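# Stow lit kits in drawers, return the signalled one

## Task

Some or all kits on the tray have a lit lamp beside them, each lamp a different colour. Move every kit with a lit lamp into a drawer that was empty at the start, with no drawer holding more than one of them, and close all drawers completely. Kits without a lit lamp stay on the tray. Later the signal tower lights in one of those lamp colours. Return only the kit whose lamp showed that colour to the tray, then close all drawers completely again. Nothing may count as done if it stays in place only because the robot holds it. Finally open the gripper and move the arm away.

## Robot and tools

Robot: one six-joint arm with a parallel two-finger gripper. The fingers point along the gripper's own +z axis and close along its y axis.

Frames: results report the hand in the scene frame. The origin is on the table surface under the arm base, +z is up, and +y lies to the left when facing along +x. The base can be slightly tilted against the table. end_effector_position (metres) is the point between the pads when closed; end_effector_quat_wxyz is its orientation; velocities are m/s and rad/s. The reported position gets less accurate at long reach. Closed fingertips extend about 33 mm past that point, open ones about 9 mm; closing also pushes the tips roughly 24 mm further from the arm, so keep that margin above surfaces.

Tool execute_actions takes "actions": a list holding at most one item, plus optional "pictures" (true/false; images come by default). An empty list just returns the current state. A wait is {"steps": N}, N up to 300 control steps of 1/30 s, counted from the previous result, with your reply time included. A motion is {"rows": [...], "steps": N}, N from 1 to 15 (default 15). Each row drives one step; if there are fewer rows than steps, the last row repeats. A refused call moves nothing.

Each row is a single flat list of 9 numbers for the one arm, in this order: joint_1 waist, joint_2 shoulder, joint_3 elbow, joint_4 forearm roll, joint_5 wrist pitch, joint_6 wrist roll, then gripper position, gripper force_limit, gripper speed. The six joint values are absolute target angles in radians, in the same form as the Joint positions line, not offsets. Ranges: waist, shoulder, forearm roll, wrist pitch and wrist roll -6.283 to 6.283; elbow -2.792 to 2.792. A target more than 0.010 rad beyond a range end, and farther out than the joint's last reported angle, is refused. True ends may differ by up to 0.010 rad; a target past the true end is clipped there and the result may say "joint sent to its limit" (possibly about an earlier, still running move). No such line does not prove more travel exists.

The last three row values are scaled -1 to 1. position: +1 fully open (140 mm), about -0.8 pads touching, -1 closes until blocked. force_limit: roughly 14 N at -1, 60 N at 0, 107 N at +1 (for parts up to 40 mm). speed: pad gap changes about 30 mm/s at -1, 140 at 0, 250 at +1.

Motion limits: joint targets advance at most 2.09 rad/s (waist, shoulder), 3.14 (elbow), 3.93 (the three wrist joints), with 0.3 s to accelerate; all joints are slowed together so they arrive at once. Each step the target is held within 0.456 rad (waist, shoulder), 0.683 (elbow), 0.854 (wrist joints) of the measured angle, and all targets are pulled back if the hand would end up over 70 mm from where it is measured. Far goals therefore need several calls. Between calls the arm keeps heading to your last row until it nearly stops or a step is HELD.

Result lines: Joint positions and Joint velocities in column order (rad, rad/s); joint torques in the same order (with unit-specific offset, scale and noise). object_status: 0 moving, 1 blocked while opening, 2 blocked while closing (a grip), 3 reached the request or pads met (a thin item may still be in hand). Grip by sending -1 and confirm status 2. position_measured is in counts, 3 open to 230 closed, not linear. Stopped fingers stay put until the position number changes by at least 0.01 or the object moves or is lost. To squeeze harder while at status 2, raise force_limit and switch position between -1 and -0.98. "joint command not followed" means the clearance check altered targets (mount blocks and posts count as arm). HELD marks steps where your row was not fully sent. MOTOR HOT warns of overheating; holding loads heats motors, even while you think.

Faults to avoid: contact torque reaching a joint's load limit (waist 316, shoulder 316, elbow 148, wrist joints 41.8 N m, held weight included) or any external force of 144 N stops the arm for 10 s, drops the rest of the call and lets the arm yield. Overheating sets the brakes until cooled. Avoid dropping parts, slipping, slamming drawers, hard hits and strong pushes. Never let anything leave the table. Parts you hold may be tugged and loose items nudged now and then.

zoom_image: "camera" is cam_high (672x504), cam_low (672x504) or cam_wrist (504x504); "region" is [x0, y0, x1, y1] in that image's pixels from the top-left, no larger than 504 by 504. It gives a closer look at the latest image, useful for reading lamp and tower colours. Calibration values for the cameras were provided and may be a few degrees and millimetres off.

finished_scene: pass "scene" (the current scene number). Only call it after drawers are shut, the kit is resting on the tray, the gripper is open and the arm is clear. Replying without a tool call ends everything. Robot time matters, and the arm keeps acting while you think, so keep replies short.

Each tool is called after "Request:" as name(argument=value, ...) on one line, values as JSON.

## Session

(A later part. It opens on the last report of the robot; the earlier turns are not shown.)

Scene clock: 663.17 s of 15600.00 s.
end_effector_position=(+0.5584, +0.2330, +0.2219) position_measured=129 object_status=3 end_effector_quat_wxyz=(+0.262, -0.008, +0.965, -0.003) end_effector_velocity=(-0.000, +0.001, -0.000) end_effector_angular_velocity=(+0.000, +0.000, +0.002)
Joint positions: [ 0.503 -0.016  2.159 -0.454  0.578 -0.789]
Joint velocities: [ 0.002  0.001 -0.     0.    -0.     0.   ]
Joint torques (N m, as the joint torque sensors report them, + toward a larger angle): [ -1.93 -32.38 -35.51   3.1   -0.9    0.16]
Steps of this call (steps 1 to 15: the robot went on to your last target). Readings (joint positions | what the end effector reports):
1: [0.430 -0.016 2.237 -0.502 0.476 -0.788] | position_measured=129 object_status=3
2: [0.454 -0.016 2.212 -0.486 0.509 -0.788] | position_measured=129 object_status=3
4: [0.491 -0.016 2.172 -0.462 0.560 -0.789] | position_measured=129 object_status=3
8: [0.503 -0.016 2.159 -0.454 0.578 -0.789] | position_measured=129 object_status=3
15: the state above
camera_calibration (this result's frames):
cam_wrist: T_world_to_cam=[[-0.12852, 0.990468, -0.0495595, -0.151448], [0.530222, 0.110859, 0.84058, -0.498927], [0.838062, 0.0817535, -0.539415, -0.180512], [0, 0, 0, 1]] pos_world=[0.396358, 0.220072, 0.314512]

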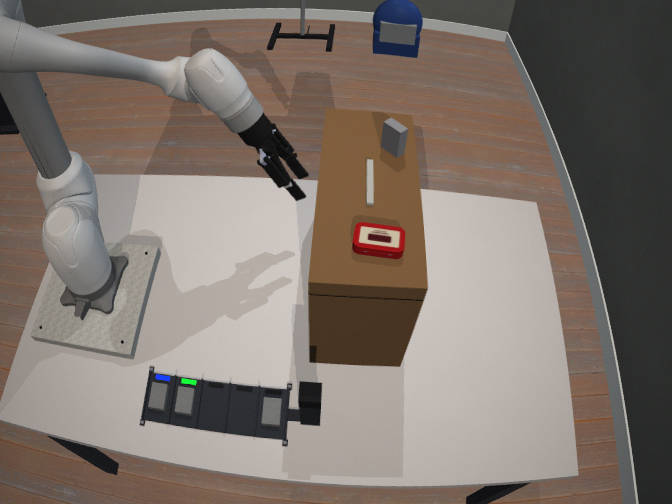

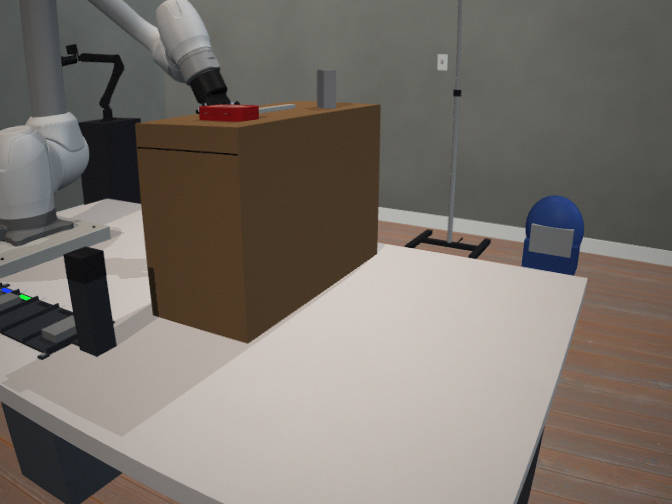

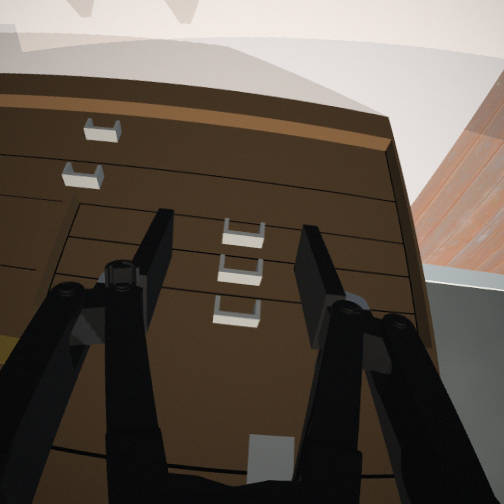

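Request:
execute_actions(actions=[{"rows":[[0.500,-0.022,2.150,-0.452,0.59,-0.795,0,-0.6,0],[0.500,-0.022,2.150,-0.452,0.59,-0.795,0,-0.6,0],[0.500,-0.022,2.150,-0.452,0.59,-0.795,0,-0.6,0],[0.481,0.024,2.106,-0.433,0.581,-0.824,0,-0.6,0]],"steps":15}])

Scene clock: 671.47 s of 15600.00 s.
end_effector_position=(+0.5896, +0.2367, +0.2284) position_measured=129 object_status=3 end_effector_quat_wxyz=(+0.263, -0.006, +0.965, -0.002) end_effector_velocity=(+0.000, +0.000, +0.001) end_effector_angular_velocity=(+0.001, -0.001, +0.000)
Joint positions: [ 0.481  0.024  2.106 -0.433  0.581 -0.824]
Joint velocities: [ 0.    -0.    -0.     0.    -0.001  0.   ]
Joint torques (N m, as the joint torque sensors report them, + toward a larger angle): [ -1.01 -37.55 -35.93   2.95  -0.99   0.17]
Steps of this call (steps 1 to 15: the robot went on to your last target; steps 16 to 90: nothing new was sent; then 4.80 s passed at rest; steps 91 to 105: all 15 steps of this action). Readings (joint positions | what the end effector reports):
91: [0.503 -0.016 2.159 -0.454 0.578 -0.789] | position_measured=129 object_status=3
92: [0.502 -0.018 2.156 -0.453 0.583 -0.791] | position_measured=129 object_status=3
94: [0.501 -0.022 2.150 -0.452 0.589 -0.795] | position_measured=129 object_status=3
98: [0.484 0.018 2.111 -0.435 0.582 -0.820] | position_measured=129 object_status=3
105: the state above
camera_calibration (this result's frames):
cam_wrist: T_world_to_cam=[[-0.124599, 0.991077, -0.0473449, -0.153801], [0.529749, 0.106796, 0.841404, -0.520314], [0.838953, 0.0797575, -0.538328, -0.203776], [0, 0, 0, 1]] pos_world=[0.42743, 0.224248, 0.320814]

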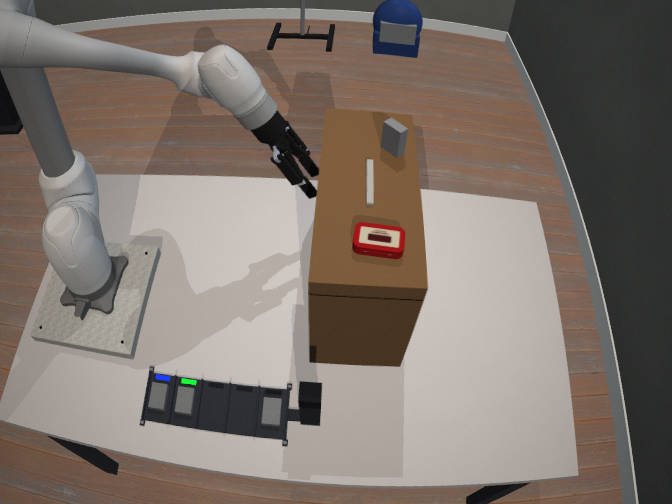

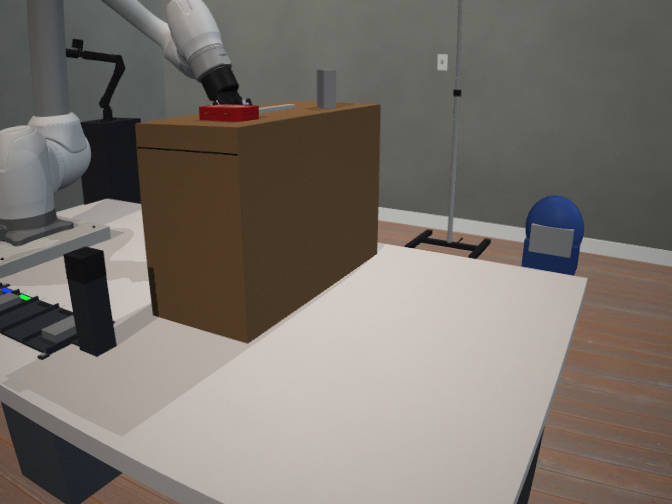

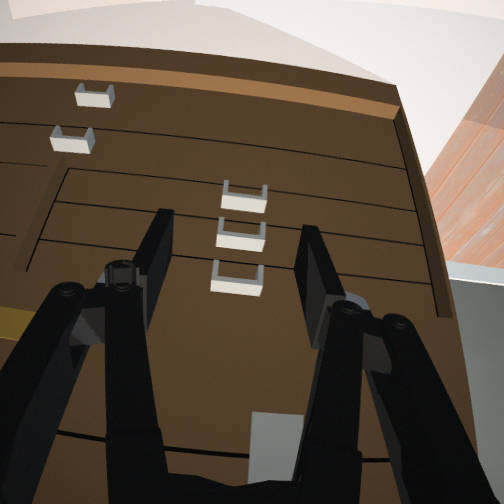

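Request:
execute_actions(actions=[{"rows":[[0.4825,0.010,2.0836,-0.411,0.615,-0.849,0,-0.6,0],[0.4825,0.010,2.0836,-0.411,0.615,-0.849,0,-0.6,0],[0.4825,0.010,2.0836,-0.411,0.615,-0.849,0,-0.6,0],[0.4825,0.010,2.0836,-0.411,0.615,-0.849,0,-0.6,0],[0.4825,0.010,2.0836,-0.411,0.615,-0.849,0,-0.6,0],[0.4825,0.010,2.0836,-0.411,0.615,-0.849,-1,-0.6,0]],"steps":15}], pictures=false)

Request:
execute_actions(actions=[{"steps":20}])

Scene clock: 681.10 s of 15600.00 s.
end_effector_position=(+0.5907, +0.2380, +0.2460) position_measured=192 object_status=0 end_effector_quat_wxyz=(+0.262, -0.006, +0.965, -0.002) end_effector_velocity=(+0.000, -0.000, -0.000) end_effector_angular_velocity=(-0.001, -0.000, +0.001)
Joint positions: [ 0.482  0.01   2.084 -0.411  0.615 -0.849]
Joint velocities: [-0.001  0.     0.    -0.    -0.    -0.002]
Joint torques (N m, as the joint torque sensors report them, + toward a larger angle): [ -1.89 -37.58 -36.28   3.13  -0.83   0.03]
Steps of this call (steps 1 to 15: the robot went on to your last target; steps 16 to 90: nothing new was sent; then 6.13 s passed at rest; steps 91 to 105: all 15 steps of this action). Readings (joint positions | what the end effector reports):
91: [0.481 0.024 2.106 -0.433 0.581 -0.824] | position_measured=129 object_status=3
92: [0.481 0.022 2.103 -0.429 0.586 -0.828] | position_measured=129 object_status=3
94: [0.482 0.011 2.085 -0.413 0.611 -0.846] | position_measured=129 object_status=3
98: [0.482 0.010 2.084 -0.411 0.615 -0.849] | position_measured=138 object_status=0
105: the state above

Scene clock: 681.77 s of 15600.00 s.
end_effector_position=(+0.5906, +0.2380, +0.2459) position_measured=231 object_status=3 end_effector_quat_wxyz=(+0.262, -0.006, +0.965, -0.002) end_effector_velocity=(+0.000, -0.001, -0.000) end_effector_angular_velocity=(-0.000, +0.000, -0.001)
Joint positions: [ 0.482  0.01   2.084 -0.411  0.615 -0.849]
Joint velocities: [-0.001  0.    -0.    -0.     0.     0.   ]
Joint torques (N m, as the joint torque sensors report them, + toward a larger angle): [ -1.57 -37.04 -36.4    3.29  -0.91   0.19]
Steps of this call (steps 1 to 15: the robot went on to your last target; steps 16 to 20: nothing new was sent). Readings (joint positions | what the end effector reports):
1: [0.482 0.010 2.084 -0.411 0.615 -0.849] | position_measured=199 object_status=0
2: [0.482 0.010 2.084 -0.411 0.615 -0.849] | position_measured=207 object_status=0
4: [0.482 0.010 2.084 -0.411 0.615 -0.849] | position_measured=222 object_status=0
8: [0.482 0.010 2.084 -0.411 0.615 -0.849] | position_measured=231 object_status=0
20: the state above
The arm was judged still, so your last target was given up. Only a new action makes it travel on or press farther. Fingers that are still opening or closing keep moving.
camera_calibration (this result's frames):
cam_wrist: T_world_to_cam=[[-0.124455, 0.991117, -0.0468895, -0.15427], [0.530237, 0.106377, 0.84115, -0.535867], [0.838666, 0.079823, -0.538766, -0.195011], [0, 0, 0, 1]] pos_world=[0.428485, 0.22547, 0.338446]

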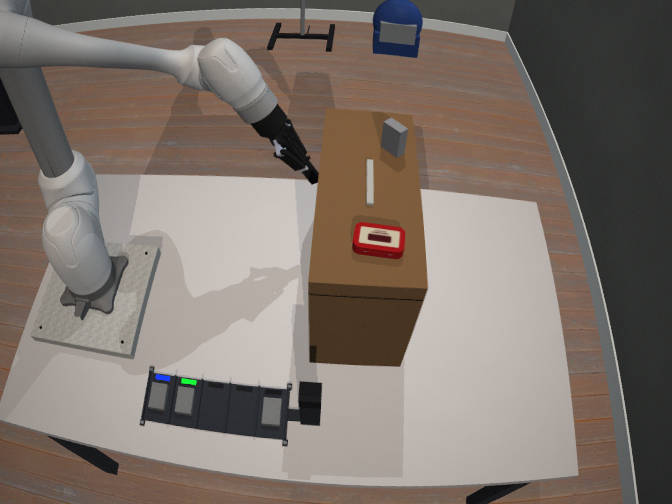

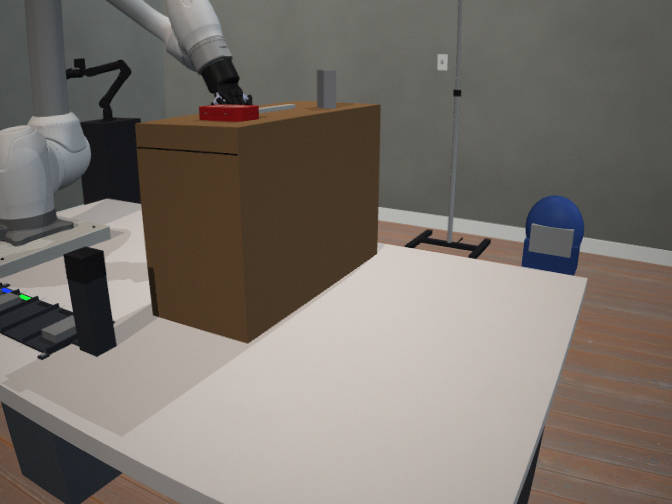

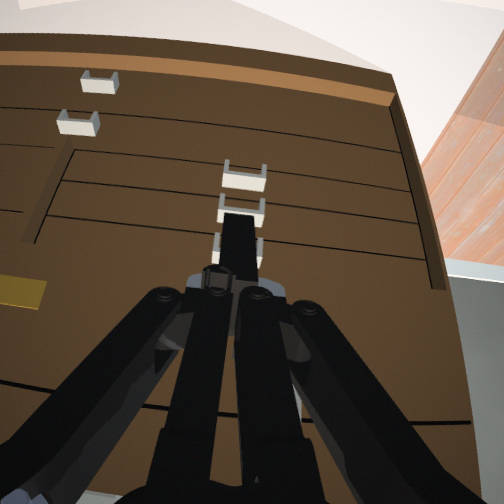

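Request:
execute_actions(actions=[{"rows":[[0.4825,0.010,2.0836,-0.411,0.615,-0.849,0,-0.6,1],[0.4825,0.010,2.0836,-0.411,0.615,-0.849,0,-0.6,1],[0.4825,0.010,2.0836,-0.411,0.615,-0.849,0,-0.6,1],[0.4825,0.010,2.0836,-0.411,0.615,-0.849,0,-0.6,1],[0.4825,0.010,2.0836,-0.411,0.615,-0.849,0,-0.6,1],[0.4825,0.010,2.0836,-0.411,0.615,-0.849,0,-0.6,1],[0.4825,0.010,2.0836,-0.411,0.615,-0.849,0,-0.6,1],[0.4785,0.019,2.0745,-0.407,0.613,-0.856,0,-0.6,1],[0.4785,0.019,2.0745,-0.407,0.613,-0.856,0,-0.6,1],[0.4785,0.019,2.0745,-0.407,0.613,-0.856,0,-0.6,1],[0.4785,0.019,2.0745,-0.407,0.613,-0.856,0,-0.6,1],[0.4785,0.019,2.0745,-0.407,0.613,-0.856,-1,-0.6,0]],"steps":15}], pictures=false)

Request:
execute_actions(actions=[{"steps":30}])

Scene clock: 693.13 s of 15600.00 s.
end_effector_position=(+0.5960, +0.2390, +0.2453) position_measured=146 object_status=0 end_effector_quat_wxyz=(+0.262, -0.006, +0.965, -0.001) end_effector_velocity=(+0.003, -0.000, +0.002) end_effector_angular_velocity=(+0.003, -0.004, -0.003)
Joint positions: [ 0.479  0.019  2.075 -0.407  0.613 -0.856]
Joint velocities: [-0.002  0.001 -0.004  0.    -0.001  0.001]
Joint torques (N m, as the joint torque sensors report them, + toward a larger angle): [-11.52 -51.23 -84.04  -5.77 -21.93  -0.43]
Steps of this call (steps 1 to 90: nothing new was sent; then 7.87 s passed at rest; steps 91 to 105: all 15 steps of this action). Readings (joint positions | what the end effector reports):
91: [0.483 0.010 2.084 -0.411 0.615 -0.849] | position_measured=231 object_status=0
92: [0.483 0.010 2.084 -0.411 0.615 -0.849] | position_measured=231 object_status=0
94: [0.483 0.010 2.084 -0.411 0.615 -0.849] | position_measured=208 object_status=0
98: [0.483 0.010 2.084 -0.411 0.615 -0.849] | position_measured=154 object_status=0
105: the state above

Scene clock: 694.13 s of 15600.00 s.
end_effector_position=(+0.5966, +0.2391, +0.2459) position_measured=197 object_status=2 end_effector_quat_wxyz=(+0.262, -0.006, +0.965, -0.001) end_effector_velocity=(-0.001, -0.000, -0.001) end_effector_angular_velocity=(-0.002, +0.002, +0.001)
Joint positions: [ 0.479  0.019  2.075 -0.407  0.613 -0.856]
Joint velocities: [ 0.001  0.     0.    -0.     0.002 -0.001]
Joint torques (N m, as the joint torque sensors report them, + toward a larger angle): [ -20.74  -65.5  -108.1   -10.56  -27.57    0.02]
Steps of this call (steps 1 to 15: the robot went on to your last target; steps 16 to 30: nothing new was sent). Readings (joint positions | what the end effector reports):
1: [0.479 0.019 2.075 -0.407 0.613 -0.856] | position_measured=154 object_status=0
2: [0.479 0.019 2.075 -0.407 0.613 -0.856] | position_measured=161 object_status=0
4: [0.479 0.019 2.075 -0.407 0.613 -0.856] | position_measured=176 object_status=0
8: [0.479 0.019 2.075 -0.407 0.613 -0.856] | position_measured=197 object_status=0
30: the state above
The arm was judged still, so your last target was given up. Only a new action makes it travel on or press farther. Fingers that are still opening or closing keep moving.
camera_calibration (this result's frames):
cam_wrist: T_world_to_cam=[[-0.125224, 0.991057, -0.0460879, -0.154322], [0.530181, 0.106111, 0.841218, -0.539106], [0.838586, 0.0809061, -0.538728, -0.20036], [0, 0, 0, 1]] pos_world=[0.434518, 0.226357, 0.338454]

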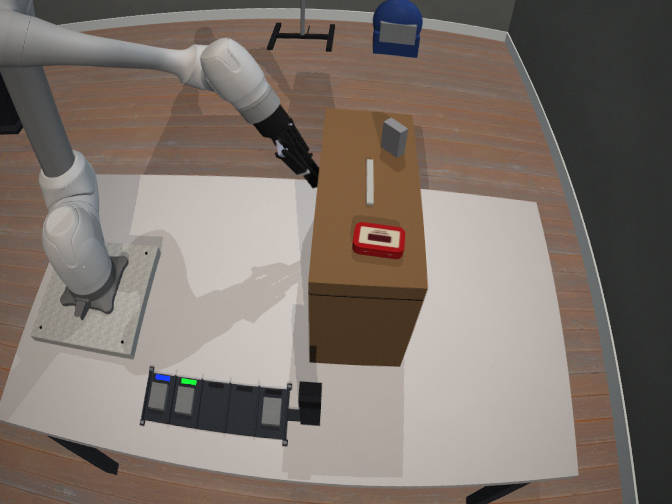

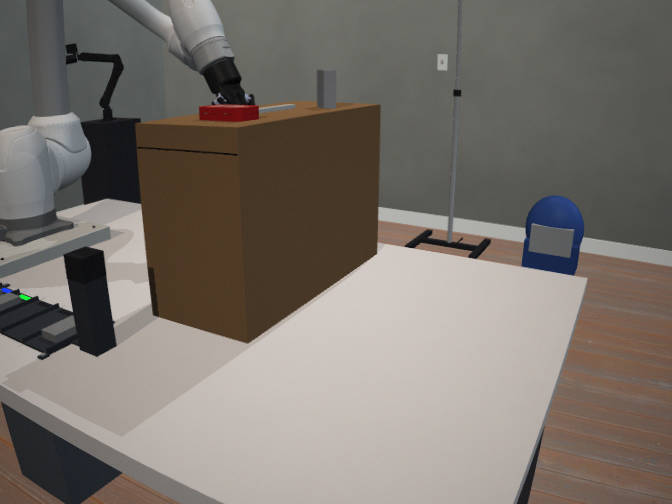

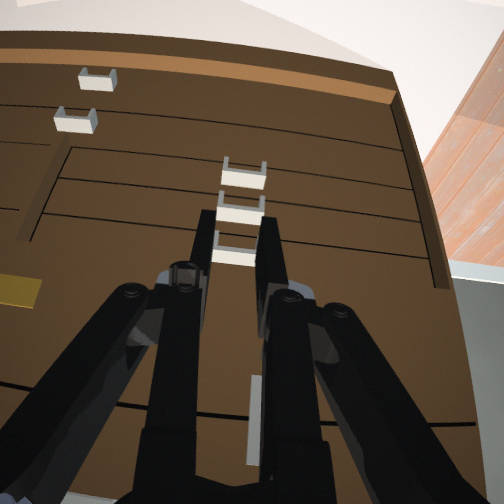

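Request:
execute_actions(actions=[{"rows":[[0.481,0.015,2.079,-0.409,0.614,-0.852,-1,-0.6,-0.5],[0.483,0.011,2.083,-0.411,0.615,-0.849,-1,-0.6,-0.5],[0.483,0.011,2.083,-0.411,0.615,-0.849,-0.97,0.2,-0.5],[0.483,0.011,2.083,-0.411,0.615,-0.849,-0.97,0.2,-0.5],[0.483,0.011,2.083,-0.411,0.615,-0.849,-0.97,0.2,-0.5]],"steps":12}], pictures=false)

Scene clock: 703.33 s of 15600.00 s.
end_effector_position=(+0.5910, +0.2383, +0.2459) position_measured=233 object_status=3 end_effector_quat_wxyz=(+0.262, -0.006, +0.965, -0.002) end_effector_velocity=(-0.002, +0.001, -0.003) end_effector_angular_velocity=(-0.002, +0.004, +0.002)
Joint positions: [ 0.483  0.011  2.083 -0.412  0.615 -0.849]
Joint velocities: [0.002 0.002 0.002 0.    0.    0.   ]
Joint torques (N m, as the joint torque sensors report them, + toward a larger angle): [ -0.55 -36.51 -35.79   3.17  -0.76   0.2 ]
Steps of this call (steps 1 to 90: nothing new was sent; then 5.80 s passed at rest; steps 91 to 102: all 12 steps of this action). Readings (joint positions | what the end effector reports):
91: [0.478 0.019 2.074 -0.407 0.613 -0.856] | position_measured=197 object_status=2
92: [0.479 0.017 2.076 -0.408 0.613 -0.854] | position_measured=197 object_status=2
94: [0.482 0.012 2.080 -0.411 0.613 -0.850] | position_measured=215 object_status=0
98: [0.483 0.011 2.082 -0.412 0.615 -0.849] | position_measured=233 object_status=0
102: the state above

Request:
execute_actions(actions=[{"rows":[[0.5226,-0.05,2.1416,-0.4336,0.632,-0.803,0,-0.6,0.5],[0.5226,-0.05,2.1416,-0.4336,0.632,-0.803,0,-0.6,0.5],[0.5226,-0.05,2.1416,-0.4336,0.632,-0.803,0,-0.6,0.5],[0.5226,-0.05,2.1416,-0.4336,0.632,-0.803,0,-0.6,0.5],[0.5226,-0.05,2.1416,-0.4336,0.632,-0.803,0,-0.6,0.5],[0.70,-0.15,2.42,-1.84,0.602,-2.433,0,-0.6,0.5]],"steps":15}], pictures=false)

Request:
execute_actions(actions=[{"steps":20}], pictures=false)

Request:
execute_actions(actions=[{"rows":[[0.682,-0.025,2.4197,-1.84,0.602,-2.433,0,-0.6,0.5]],"steps":15}])

Scene clock: 723.57 s of 15600.00 s.
end_effector_position=(+0.5090, +0.1992, +0.2332) position_measured=129 object_status=0 end_effector_quat_wxyz=(+0.275, -0.493, +0.789, -0.243) end_effector_velocity=(+0.117, -0.097, +0.187) end_effector_angular_velocity=(-5.100, -0.965, +5.236)
Joint positions: [ 0.639 -0.122  2.324 -1.     0.613 -1.333]
Joint velocities: [ 0.407 -0.188  0.638 -3.667 -0.073 -3.635]
Joint torques (N m, as the joint torque sensors report them, + toward a larger angle): [ -8.28 -16.48 -43.75   0.36  -0.56  -0.2 ]
Steps of this call (steps 1 to 15: the robot went on to your last target; steps 16 to 90: nothing new was sent; then 16.73 s passed at rest; steps 91 to 105: all 15 steps of this action). Readings (joint positions | what the end effector reports):
91: [0.483 0.011 2.083 -0.411 0.615 -0.849] | position_measured=233 object_status=0
92: [0.485 0.008 2.086 -0.411 0.616 -0.847] | position_measured=233 object_status=0
94: [0.502 -0.019 2.112 -0.422 0.623 -0.826] | position_measured=210 object_status=0
98: [0.532 -0.059 2.156 -0.460 0.631 -0.822] | position_measured=167 object_status=0
105: the state above

Scene clock: 724.23 s of 15600.00 s.
end_effector_position=(+0.5416, +0.2392, +0.3079) position_measured=129 object_status=3 end_effector_quat_wxyz=(-0.036, +0.839, -0.028, +0.543) end_effector_velocity=(-0.000, +0.001, +0.000) end_effector_angular_velocity=(-0.001, +0.000, +0.002)
Joint positions: [ 0.7   -0.15   2.42  -1.84   0.602 -2.433]
Joint velocities: [ 0.    -0.001 -0.    -0.    -0.002 -0.002]
Joint torques (N m, as the joint torque sensors report them, + toward a larger angle): [ -0.81 -15.32 -31.22  -1.82   1.53   0.18]
Steps of this call (steps 1 to 20: the robot went on to your last target). Readings (joint positions | what the end effector reports):
1: [0.652 -0.128 2.344 -1.124 0.611 -1.457] | position_measured=129 object_status=0
2: [0.662 -0.132 2.360 -1.241 0.609 -1.576] | position_measured=129 object_status=3
4: [0.676 -0.139 2.382 -1.436 0.606 -1.799] | position_measured=129 object_status=3
8: [0.692 -0.146 2.408 -1.703 0.603 -2.212] | position_measured=129 object_status=3
20: the state above

Scene clock: 724.73 s of 15600.00 s.
end_effector_position=(+0.5544, +0.2365, +0.2354) position_measured=129 object_status=3 end_effector_quat_wxyz=(+0.002, +0.865, -0.016, +0.502) end_effector_velocity=(+0.000, +0.000, -0.000) end_effector_angular_velocity=(-0.001, -0.000, -0.000)
Joint positions: [ 0.682 -0.025  2.42  -1.84   0.602 -2.433]
Joint velocities: [ 0.     0.001 -0.     0.     0.001 -0.   ]
Joint torques (N m, as the joint torque sensors report them, + toward a larger angle): [ -1.2  -24.82 -27.76  -1.77   1.64   0.1 ]
Steps of this call (steps 1 to 15: all 15 steps of this action). Readings (joint positions | what the end effector reports):
1: [0.700 -0.150 2.420 -1.840 0.602 -2.433] | position_measured=129 object_status=3
2: [0.700 -0.147 2.420 -1.840 0.602 -2.433] | position_measured=129 object_status=3
4: [0.696 -0.120 2.420 -1.840 0.602 -2.433] | position_measured=129 object_status=3
8: [0.683 -0.032 2.420 -1.840 0.602 -2.433] | position_measured=129 object_status=3
15: the state above
camera_calibration (this result's frames):
cam_wrist: T_world_to_cam=[[0.00939789, -0.99478, 0.101608, 0.202737], [-0.837659, -0.0633262, -0.542511, 0.616533], [0.546113, -0.0800143, -0.833881, 0.0992748], [0, 0, 0, 1]] pos_world=[0.460323, 0.248665, 0.396659]

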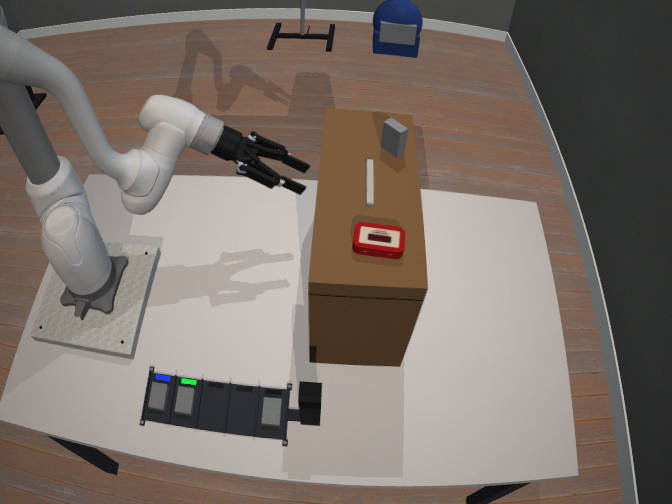

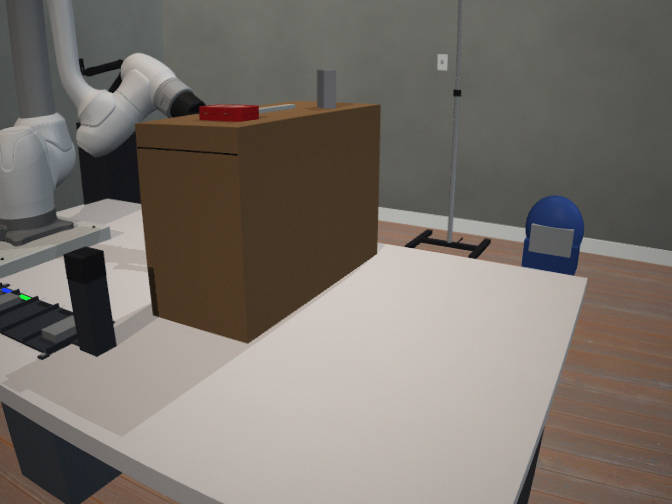

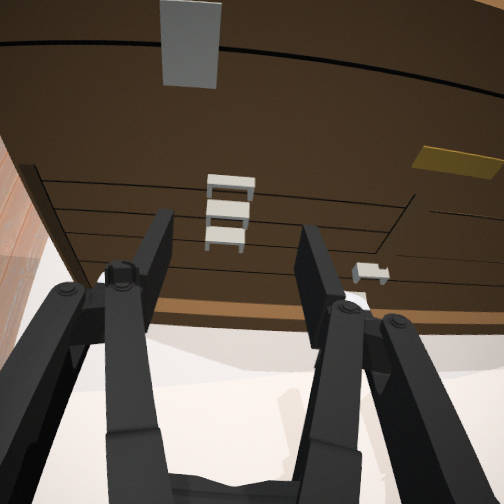

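Request:
execute_actions(actions=[{"rows":[[0.641,0.0125,2.382,-1.89,0.571,-2.415,0,-0.6,0.5]],"steps":15}])

Scene clock: 731.37 s of 15600.00 s.
end_effector_position=(+0.5836, +0.2407, +0.2360) position_measured=129 object_status=3 end_effector_quat_wxyz=(+0.000, +0.865, -0.013, +0.502) end_effector_velocity=(-0.000, -0.000, +0.001) end_effector_angular_velocity=(-0.000, -0.001, -0.000)
Joint positions: [ 0.641  0.013  2.382 -1.89   0.571 -2.415]
Joint velocities: [ 0.    -0.001  0.     0.     0.001 -0.001]
Joint torques (N m, as the joint torque sensors report them, + toward a larger angle): [ -1.33 -28.23 -27.63  -1.79   1.71   0.16]
Steps of this call (steps 1 to 15: the robot went on to your last target; steps 16 to 90: nothing new was sent; then 3.13 s passed at rest; steps 91 to 105: all 15 steps of this action). Readings (joint positions | what the end effector reports):
91: [0.682 -0.025 2.420 -1.840 0.602 -2.433] | position_measured=129 object_status=3
92: [0.679 -0.022 2.417 -1.843 0.600 -2.432] | position_measured=129 object_status=3
94: [0.655 -0.000 2.395 -1.873 0.582 -2.421] | position_measured=129 object_status=3
98: [0.641 0.013 2.382 -1.890 0.571 -2.415] | position_measured=129 object_status=3
105: the state above
camera_calibration (this result's frames):
cam_wrist: T_world_to_cam=[[0.0159532, -0.994734, 0.101246, 0.202781], [-0.83693, -0.068688, -0.542982, 0.642601], [0.547077, -0.0760731, -0.833618, 0.0825307], [0, 0, 0, 1]] pos_world=[0.489426, 0.252131, 0.397189]

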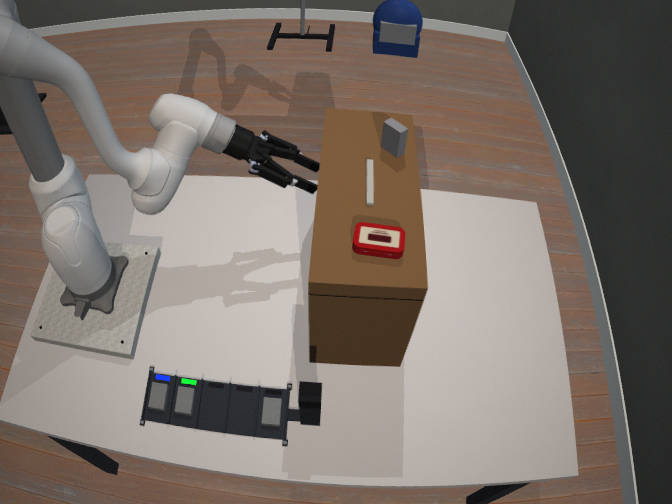

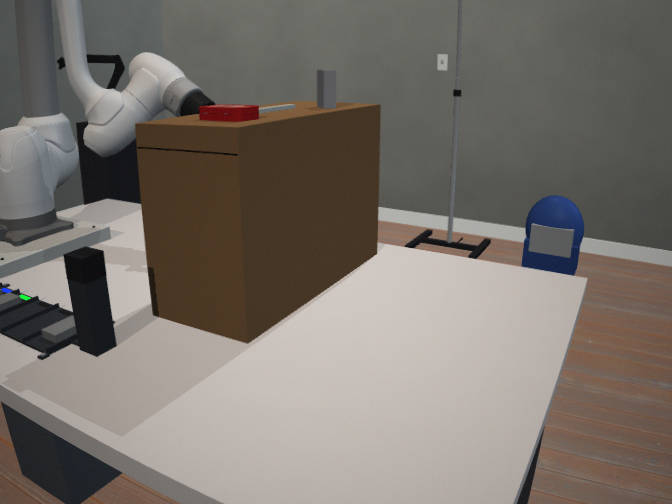

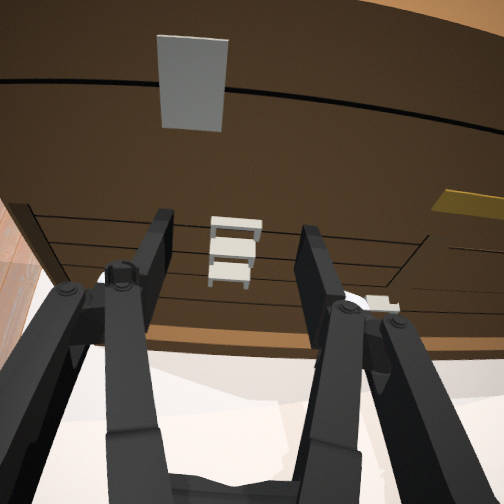

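Request:
execute_actions(actions=[{"rows":[[0.625,0.025,2.3695,-1.9065,0.5605,-2.409,0,-0.6,0],[0.625,0.025,2.3695,-1.9065,0.5605,-2.409,0,-0.6,0],[0.625,0.025,2.3695,-1.9065,0.5605,-2.409,0,-0.6,0],[0.625,0.025,2.3695,-1.9065,0.5605,-2.409,0,-0.6,0],[0.625,0.025,2.3695,-1.9065,0.5605,-2.409,-1,-0.6,0]],"steps":15}], pictures=false)

Request:
execute_actions(actions=[{"steps":25}])

Scene clock: 748.33 s of 15600.00 s.
end_effector_position=(+0.5849, +0.2402, +0.2358) position_measured=128 object_status=3 end_effector_quat_wxyz=(-0.001, +0.865, -0.012, +0.502) end_effector_velocity=(+0.001, -0.001, +0.001) end_effector_angular_velocity=(-0.000, -0.002, -0.002)
Joint positions: [ 0.636  0.013  2.381 -1.896  0.565 -2.413]
Joint velocities: [-0.    -0.    -0.    -0.     0.003  0.   ]
Joint torques (N m, as the joint torque sensors report them, + toward a larger angle): [-17.23 -19.45 -34.2   -0.92   6.87   0.37]
FORCE FAULT: contact force on the arm reached its limit, and the arm stopped for 10 seconds. The contact can be on any part of the arm, not only on its tool. The arm's remaining commands of this call were not run. The arm holds still and accepts commands again. Move the arm away from the contact; if what it grips holds it there, let go first. Pushing or pulling that hard again can fault the arm again.
The stop began at step 94 of this call (marked STOPPED below). From that step on the arm followed nothing that you had sent. 12 steps, steps kept back included, did not run and will not run. Nothing is kept back now, and the robot has no last target.
Steps of this call (steps 1 to 15: the robot went on to your last target; steps 16 to 90: nothing new was sent; then 3.83 s passed at rest; steps 91 to 93: the first 3 steps of this action; steps 94 to 394: the stop). Readings (joint positions | what the end effector reports):
91: [0.641 0.013 2.382 -1.890 0.571 -2.415] | position_measured=129 object_status=3
92: [0.638 0.015 2.380 -1.893 0.569 -2.414] | position_measured=129 object_status=3
94: [0.636 0.016 2.380 -1.896 0.566 -2.413] | position_measured=128 object_status=3 STOPPED
98: [0.636 0.014 2.381 -1.896 0.566 -2.413] | position_measured=128 object_status=3
394: the state above

Scene clock: 748.37 s of 15600.00 s.
end_effector_position=(+0.5849, +0.2402, +0.2358) position_measured=128 object_status=3 end_effector_quat_wxyz=(-0.001, +0.865, -0.012, +0.502) end_effector_velocity=(+0.000, -0.000, -0.000) end_effector_angular_velocity=(-0.000, +0.001, -0.000)
Joint positions: [ 0.636  0.013  2.381 -1.896  0.565 -2.413]
Joint velocities: [-0.001  0.     0.    -0.    -0.001 -0.   ]
Joint torques (N m, as the joint torque sensors report them, + toward a larger angle): [-16.92 -20.44 -34.34  -0.95   6.87   0.51]
A stop began in an earlier call of the same reply, so what this call sent did not run. Send another action.
Steps of this call (step 1: nothing new was sent). Readings (joint positions | what the end effector reports):
1: the state above
camera_calibration (this result's frames):
cam_wrist: T_world_to_cam=[[0.0184301, -0.994773, 0.100437, 0.201045], [-0.837245, -0.0702642, -0.542295, 0.643986], [0.546517, -0.0740957, -0.834163, 0.0816496], [0, 0, 0, 1]] pos_world=[0.490845, 0.251293, 0.397147]

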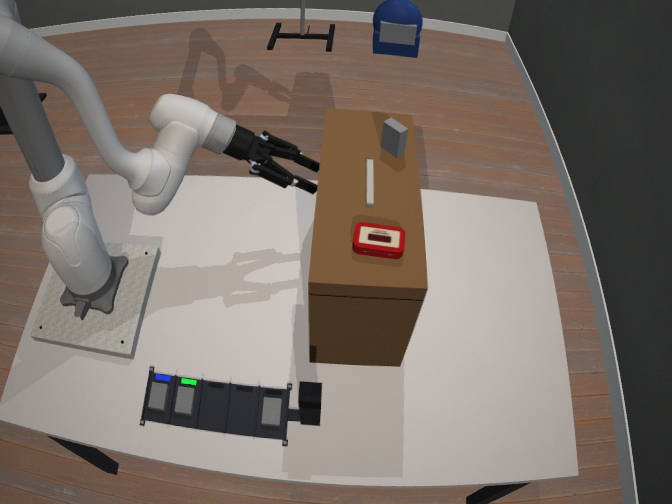

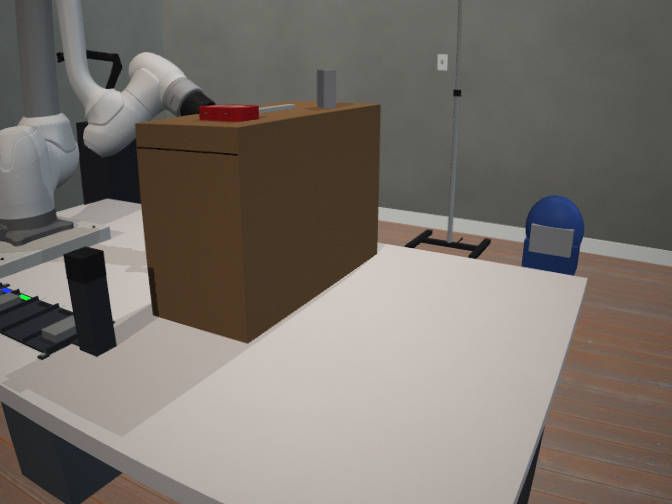

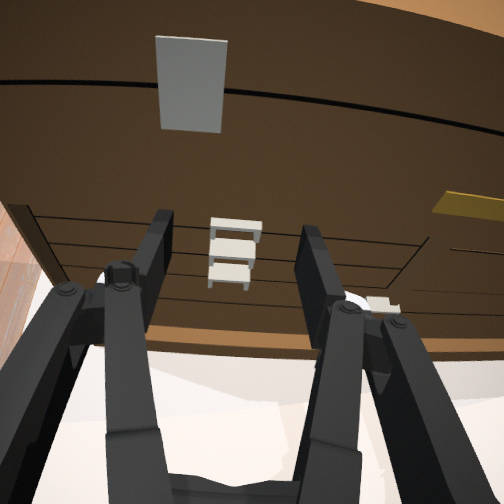

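Request:
execute_actions(actions=[{"rows":[[0.641,0.0125,2.382,-1.89,0.571,-2.415,0,-0.6,0],[0.641,0.0125,2.382,-1.89,0.571,-2.415,0,-0.6,0],[0.641,0.0125,2.382,-1.89,0.571,-2.415,-0.3,-0.6,0],[0.641,0.0125,2.382,-1.89,0.571,-2.415,-0.3,-0.6,0],[0.641,0.0125,2.382,-1.89,0.571,-2.415,-0.3,-0.6,0],[0.641,0.0125,2.382,-1.89,0.571,-2.415,-0.3,-0.6,0],[0.641,0.0125,2.382,-1.89,0.571,-2.415,-0.3,-0.6,0],[0.641,0.0125,2.382,-1.89,0.571,-2.415,-0.3,-0.6,0],[0.6394,0.0137,2.3808,-1.8917,0.570,-2.4144,-0.3,-0.6,0],[0.6394,0.0137,2.3808,-1.8917,0.570,-2.4144,-0.3,-0.6,0],[0.6378,0.015,2.3795,-1.8933,0.569,-2.4138,-0.3,-0.6,0],[0.6378,0.015,2.3795,-1.8933,0.569,-2.4138,-0.3,-0.6,0],[0.6362,0.0162,2.3783,-1.895,0.568,-2.4132,-0.3,-0.6,0]],"steps":15}])

Scene clock: 764.63 s of 15600.00 s.
end_effector_position=(+0.5830, +0.2428, +0.2355) position_measured=167 object_status=3 end_effector_quat_wxyz=(-0.003, +0.866, -0.012, +0.501) end_effector_velocity=(+0.000, -0.001, +0.000) end_effector_angular_velocity=(-0.001, -0.000, -0.002)
Joint positions: [ 0.641  0.011  2.382 -1.892  0.563 -2.414]
Joint velocities: [-0.001  0.    -0.    -0.     0.001 -0.001]
Joint torques (N m, as the joint torque sensors report them, + toward a larger angle): [-17.97 -20.67 -34.12  -1.08   6.86   0.41]
FORCE FAULT: contact force on the arm reached its limit, and the arm stopped for 10 seconds. The contact can be on any part of the arm, not only on its tool. The arm's remaining commands of this call were not run. The arm holds still and accepts commands again. Move the arm away from the contact; if what it grips holds it there, let go first. Pushing or pulling that hard again can fault the arm again.
The stop began at step 103 of this call (marked STOPPED below). From that step on the arm followed nothing that you had sent. 3 steps, steps kept back included, did not run and will not run. Nothing is kept back now, and the robot has no last target.
Steps of this call (steps 1 to 90: nothing new was sent; then 2.83 s passed at rest; steps 91 to 102: the first 12 steps of this action; steps 103 to 403: the stop). Readings (joint positions | what the end effector reports):
91: [0.636 0.013 2.381 -1.896 0.565 -2.413] | position_measured=128 object_status=3
92: [0.638 0.013 2.382 -1.894 0.567 -2.413] | position_measured=128 object_status=3
94: [0.641 0.013 2.382 -1.891 0.570 -2.415] | position_measured=131 object_status=0
98: [0.641 0.012 2.382 -1.890 0.570 -2.415] | position_measured=161 object_status=0
103: [0.640 0.014 2.381 -1.892 0.567 -2.414] | position_measured=167 object_status=0 STOPPED
403: the state above
camera_calibration (this result's frames):
cam_wrist: T_world_to_cam=[[0.0224537, -0.99497, 0.0976227, 0.202064], [-0.838412, -0.0719299, -0.54027, 0.642965], [0.544574, -0.069717, -0.83581, 0.0830923], [0, 0, 0, 1]] pos_world=[0.489282, 0.253089, 0.397098]

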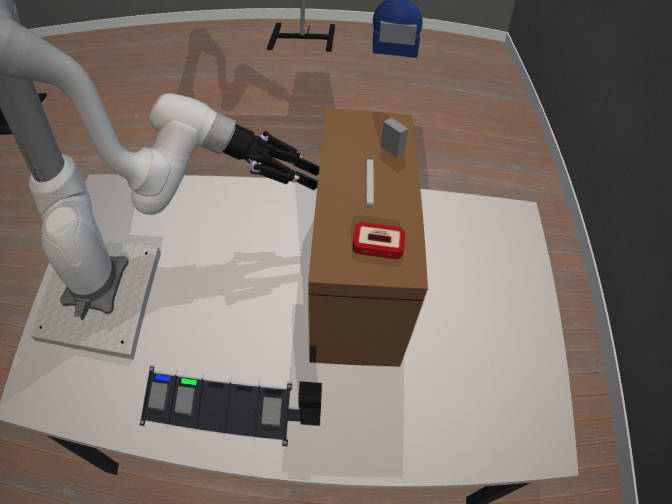

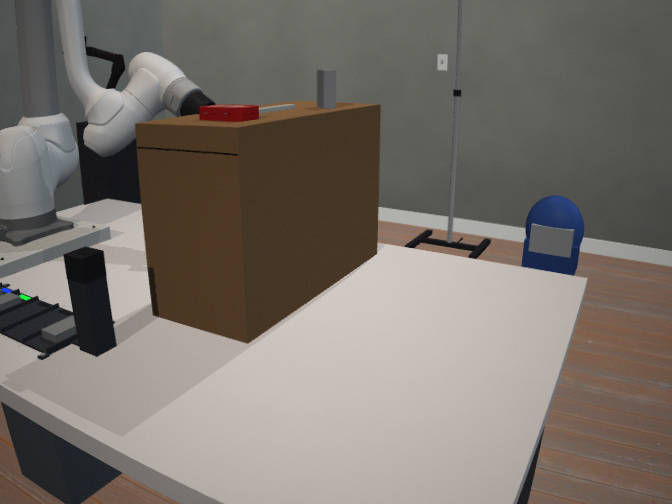

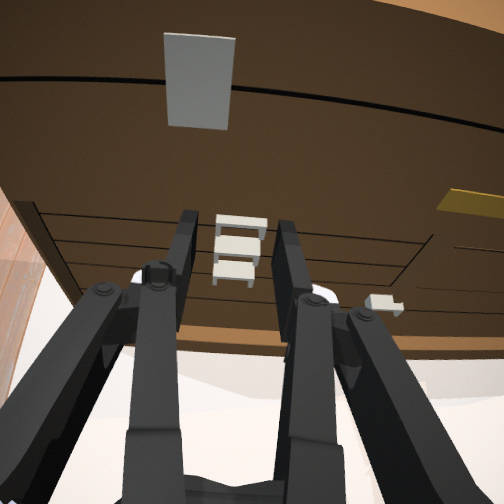

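Request:
execute_actions(actions=[{"rows":[[0.682,-0.025,2.4197,-1.84,0.602,-2.433,-0.3,-0.6,0],[0.682,-0.025,2.4197,-1.84,0.602,-2.433,-0.3,-0.6,0],[0.682,-0.025,2.4197,-1.84,0.602,-2.433,-0.3,-0.6,0],[0.682,-0.025,2.4197,-1.84,0.602,-2.433,-0.3,-0.6,0],[0.682,-0.025,2.4197,-1.84,0.602,-2.433,-0.3,-0.6,0],[0.682,-0.025,2.4197,-1.84,0.602,-2.433,-0.3,-0.6,0],[0.734,0.139,2.533,-2.23,0.986,-1.953,-0.3,-0.6,0]],"steps":15}], pictures=false)

Request:
execute_actions(actions=[{"steps":20}])

Scene clock: 786.40 s of 15600.00 s.
end_effector_position=(+0.5572, +0.2212, +0.2200) position_measured=167 object_status=3 end_effector_quat_wxyz=(+0.023, +0.810, -0.026, +0.586) end_effector_velocity=(-0.021, +0.064, +0.003) end_effector_angular_velocity=(+0.159, -0.945, +0.225)
Joint positions: [ 0.723  0.105  2.509 -2.148  0.904 -2.055]
Joint velocities: [ 0.173  0.536  0.373 -1.278  1.266  1.587]
Joint torques (N m, as the joint torque sensors report them, + toward a larger angle): [ -0.83 -50.4  -26.69  -2.28   2.56   0.25]
Steps of this call (steps 1 to 90: nothing new was sent; then 18.27 s passed at rest; steps 91 to 105: all 15 steps of this action). Readings (joint positions | what the end effector reports):
91: [0.641 0.011 2.382 -1.892 0.563 -2.414] | position_measured=167 object_status=3
92: [0.643 0.009 2.384 -1.889 0.565 -2.416] | position_measured=167 object_status=3
94: [0.667 -0.013 2.407 -1.858 0.589 -2.427] | position_measured=167 object_status=3
98: [0.683 -0.023 2.421 -1.844 0.607 -2.428] | position_measured=167 object_status=3
105: the state above

Scene clock: 787.07 s of 15600.00 s.
end_effector_position=(+0.5551, +0.2276, +0.2213) position_measured=167 object_status=3 end_effector_quat_wxyz=(+0.009, +0.792, -0.022, +0.611) end_effector_velocity=(+0.000, -0.000, +0.000) end_effector_angular_velocity=(-0.000, -0.000, +0.000)
Joint positions: [ 0.734  0.139  2.533 -2.23   0.986 -1.953]
Joint velocities: [-0. -0. -0. -0.  0. -0.]
Joint torques (N m, as the joint torque sensors report them, + toward a larger angle): [ -1.38 -32.64 -18.56  -2.05   2.4    0.2 ]
Steps of this call (steps 1 to 20: the robot went on to your last target). Readings (joint positions | what the end effector reports):
1: [0.728 0.121 2.520 -2.185 0.942 -2.008] | position_measured=167 object_status=3
2: [0.731 0.131 2.528 -2.211 0.967 -1.976] | position_measured=167 object_status=3
4: [0.734 0.139 2.533 -2.229 0.985 -1.954] | position_measured=167 object_status=3
8: [0.734 0.139 2.533 -2.230 0.986 -1.953] | position_measured=167 object_status=3
20: the state above
camera_calibration (this result's frames):
cam_wrist: T_world_to_cam=[[-0.0385373, -0.993418, 0.10787, 0.22021], [-0.670074, -0.0543912, -0.740299, 0.557692], [0.741293, -0.10081, -0.663567, -0.0549024], [0, 0, 0, 1]] pos_world=[0.42288, 0.243559, 0.352674]

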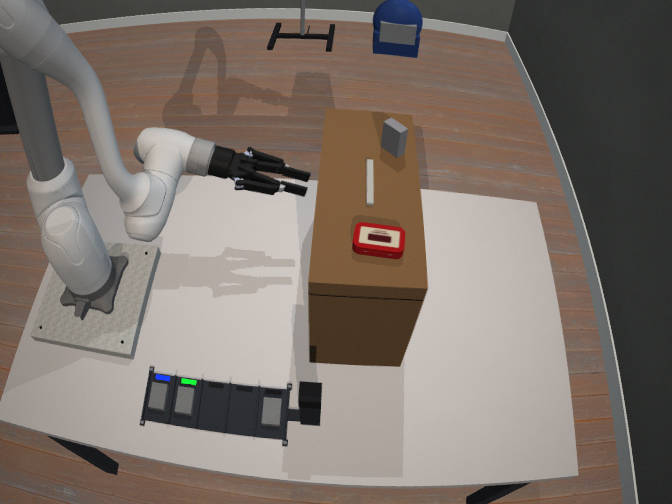

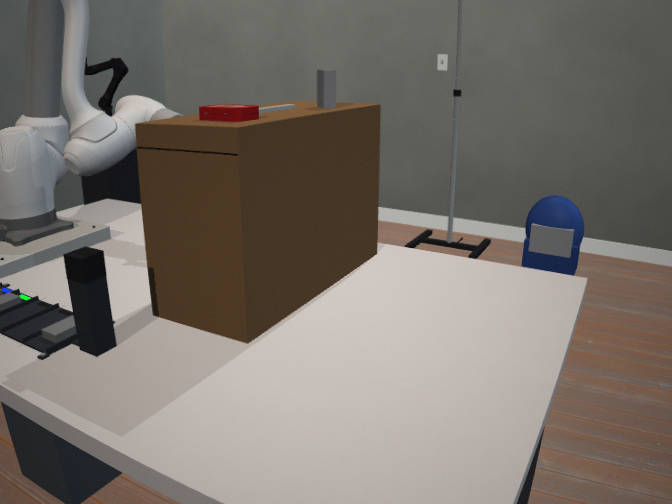

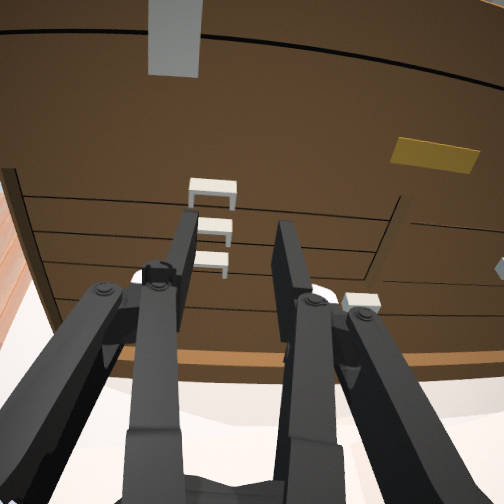

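Request:
execute_actions(actions=[{"rows":[[0.768,0.120,2.507,-2.189,0.968,-1.999,-0.3,-0.6,0]],"steps":15}])

Scene clock: 801.03 s of 15600.00 s.
end_effector_position=(+0.5547, +0.2479, +0.2359) position_measured=167 object_status=3 end_effector_quat_wxyz=(+0.003, +0.791, -0.017, +0.612) end_effector_velocity=(+0.000, +0.000, -0.000) end_effector_angular_velocity=(-0.000, -0.000, -0.000)
Joint positions: [ 0.768  0.12   2.507 -2.189  0.968 -1.999]
Joint velocities: [-0.     0.001 -0.    -0.     0.001  0.   ]
Joint torques (N m, as the joint torque sensors report them, + toward a larger angle): [ -1.82 -32.34 -20.02  -2.22   2.51   0.17]
Steps of this call (steps 1 to 15: the robot went on to your last target; steps 16 to 90: nothing new was sent; then 10.47 s passed at rest; steps 91 to 105: all 15 steps of this action). Readings (joint positions | what the end effector reports):
91: [0.734 0.139 2.533 -2.230 0.986 -1.953] | position_measured=167 object_status=3
92: [0.737 0.138 2.531 -2.227 0.985 -1.957] | position_measured=167 object_status=3
94: [0.759 0.125 2.514 -2.200 0.973 -1.987] | position_measured=167 object_status=3
98: [0.768 0.120 2.507 -2.189 0.968 -1.999] | position_measured=167 object_status=3
105: the state above
camera_calibration (this result's frames):
cam_wrist: T_world_to_cam=[[-0.0223114, -0.994157, 0.105616, 0.230471], [-0.666862, -0.0639077, -0.742436, 0.570362], [0.744847, -0.0869959, -0.661539, -0.0487784], [0, 0, 0, 1]] pos_world=[0.421827, 0.261332, 0.366847]

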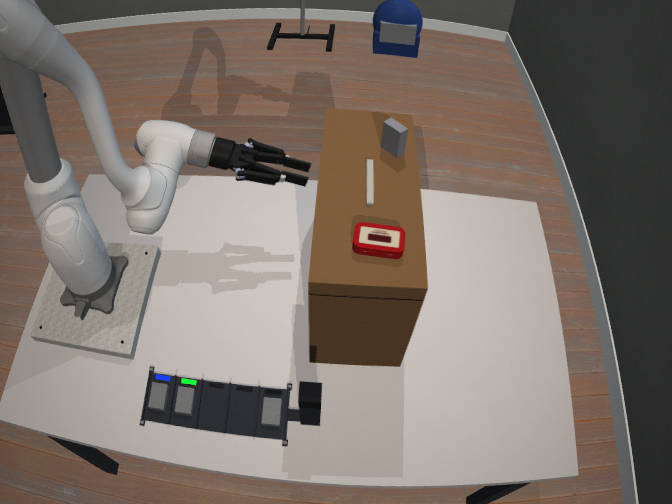

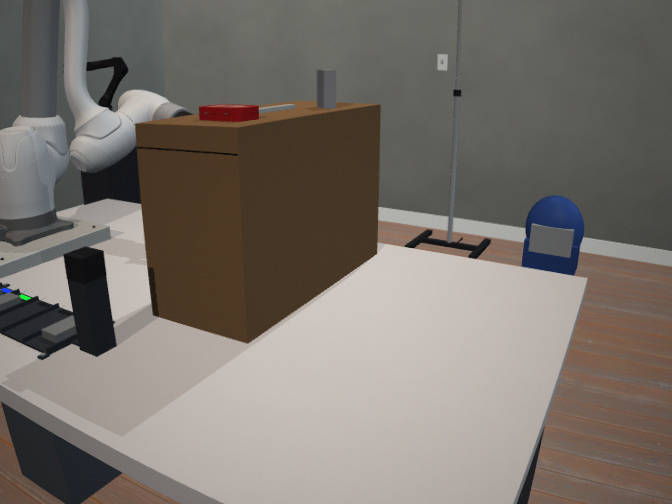

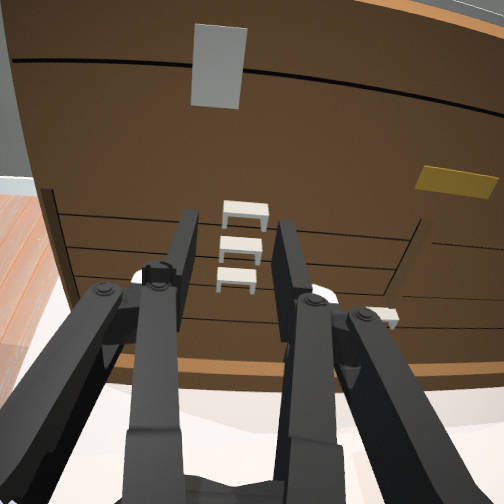

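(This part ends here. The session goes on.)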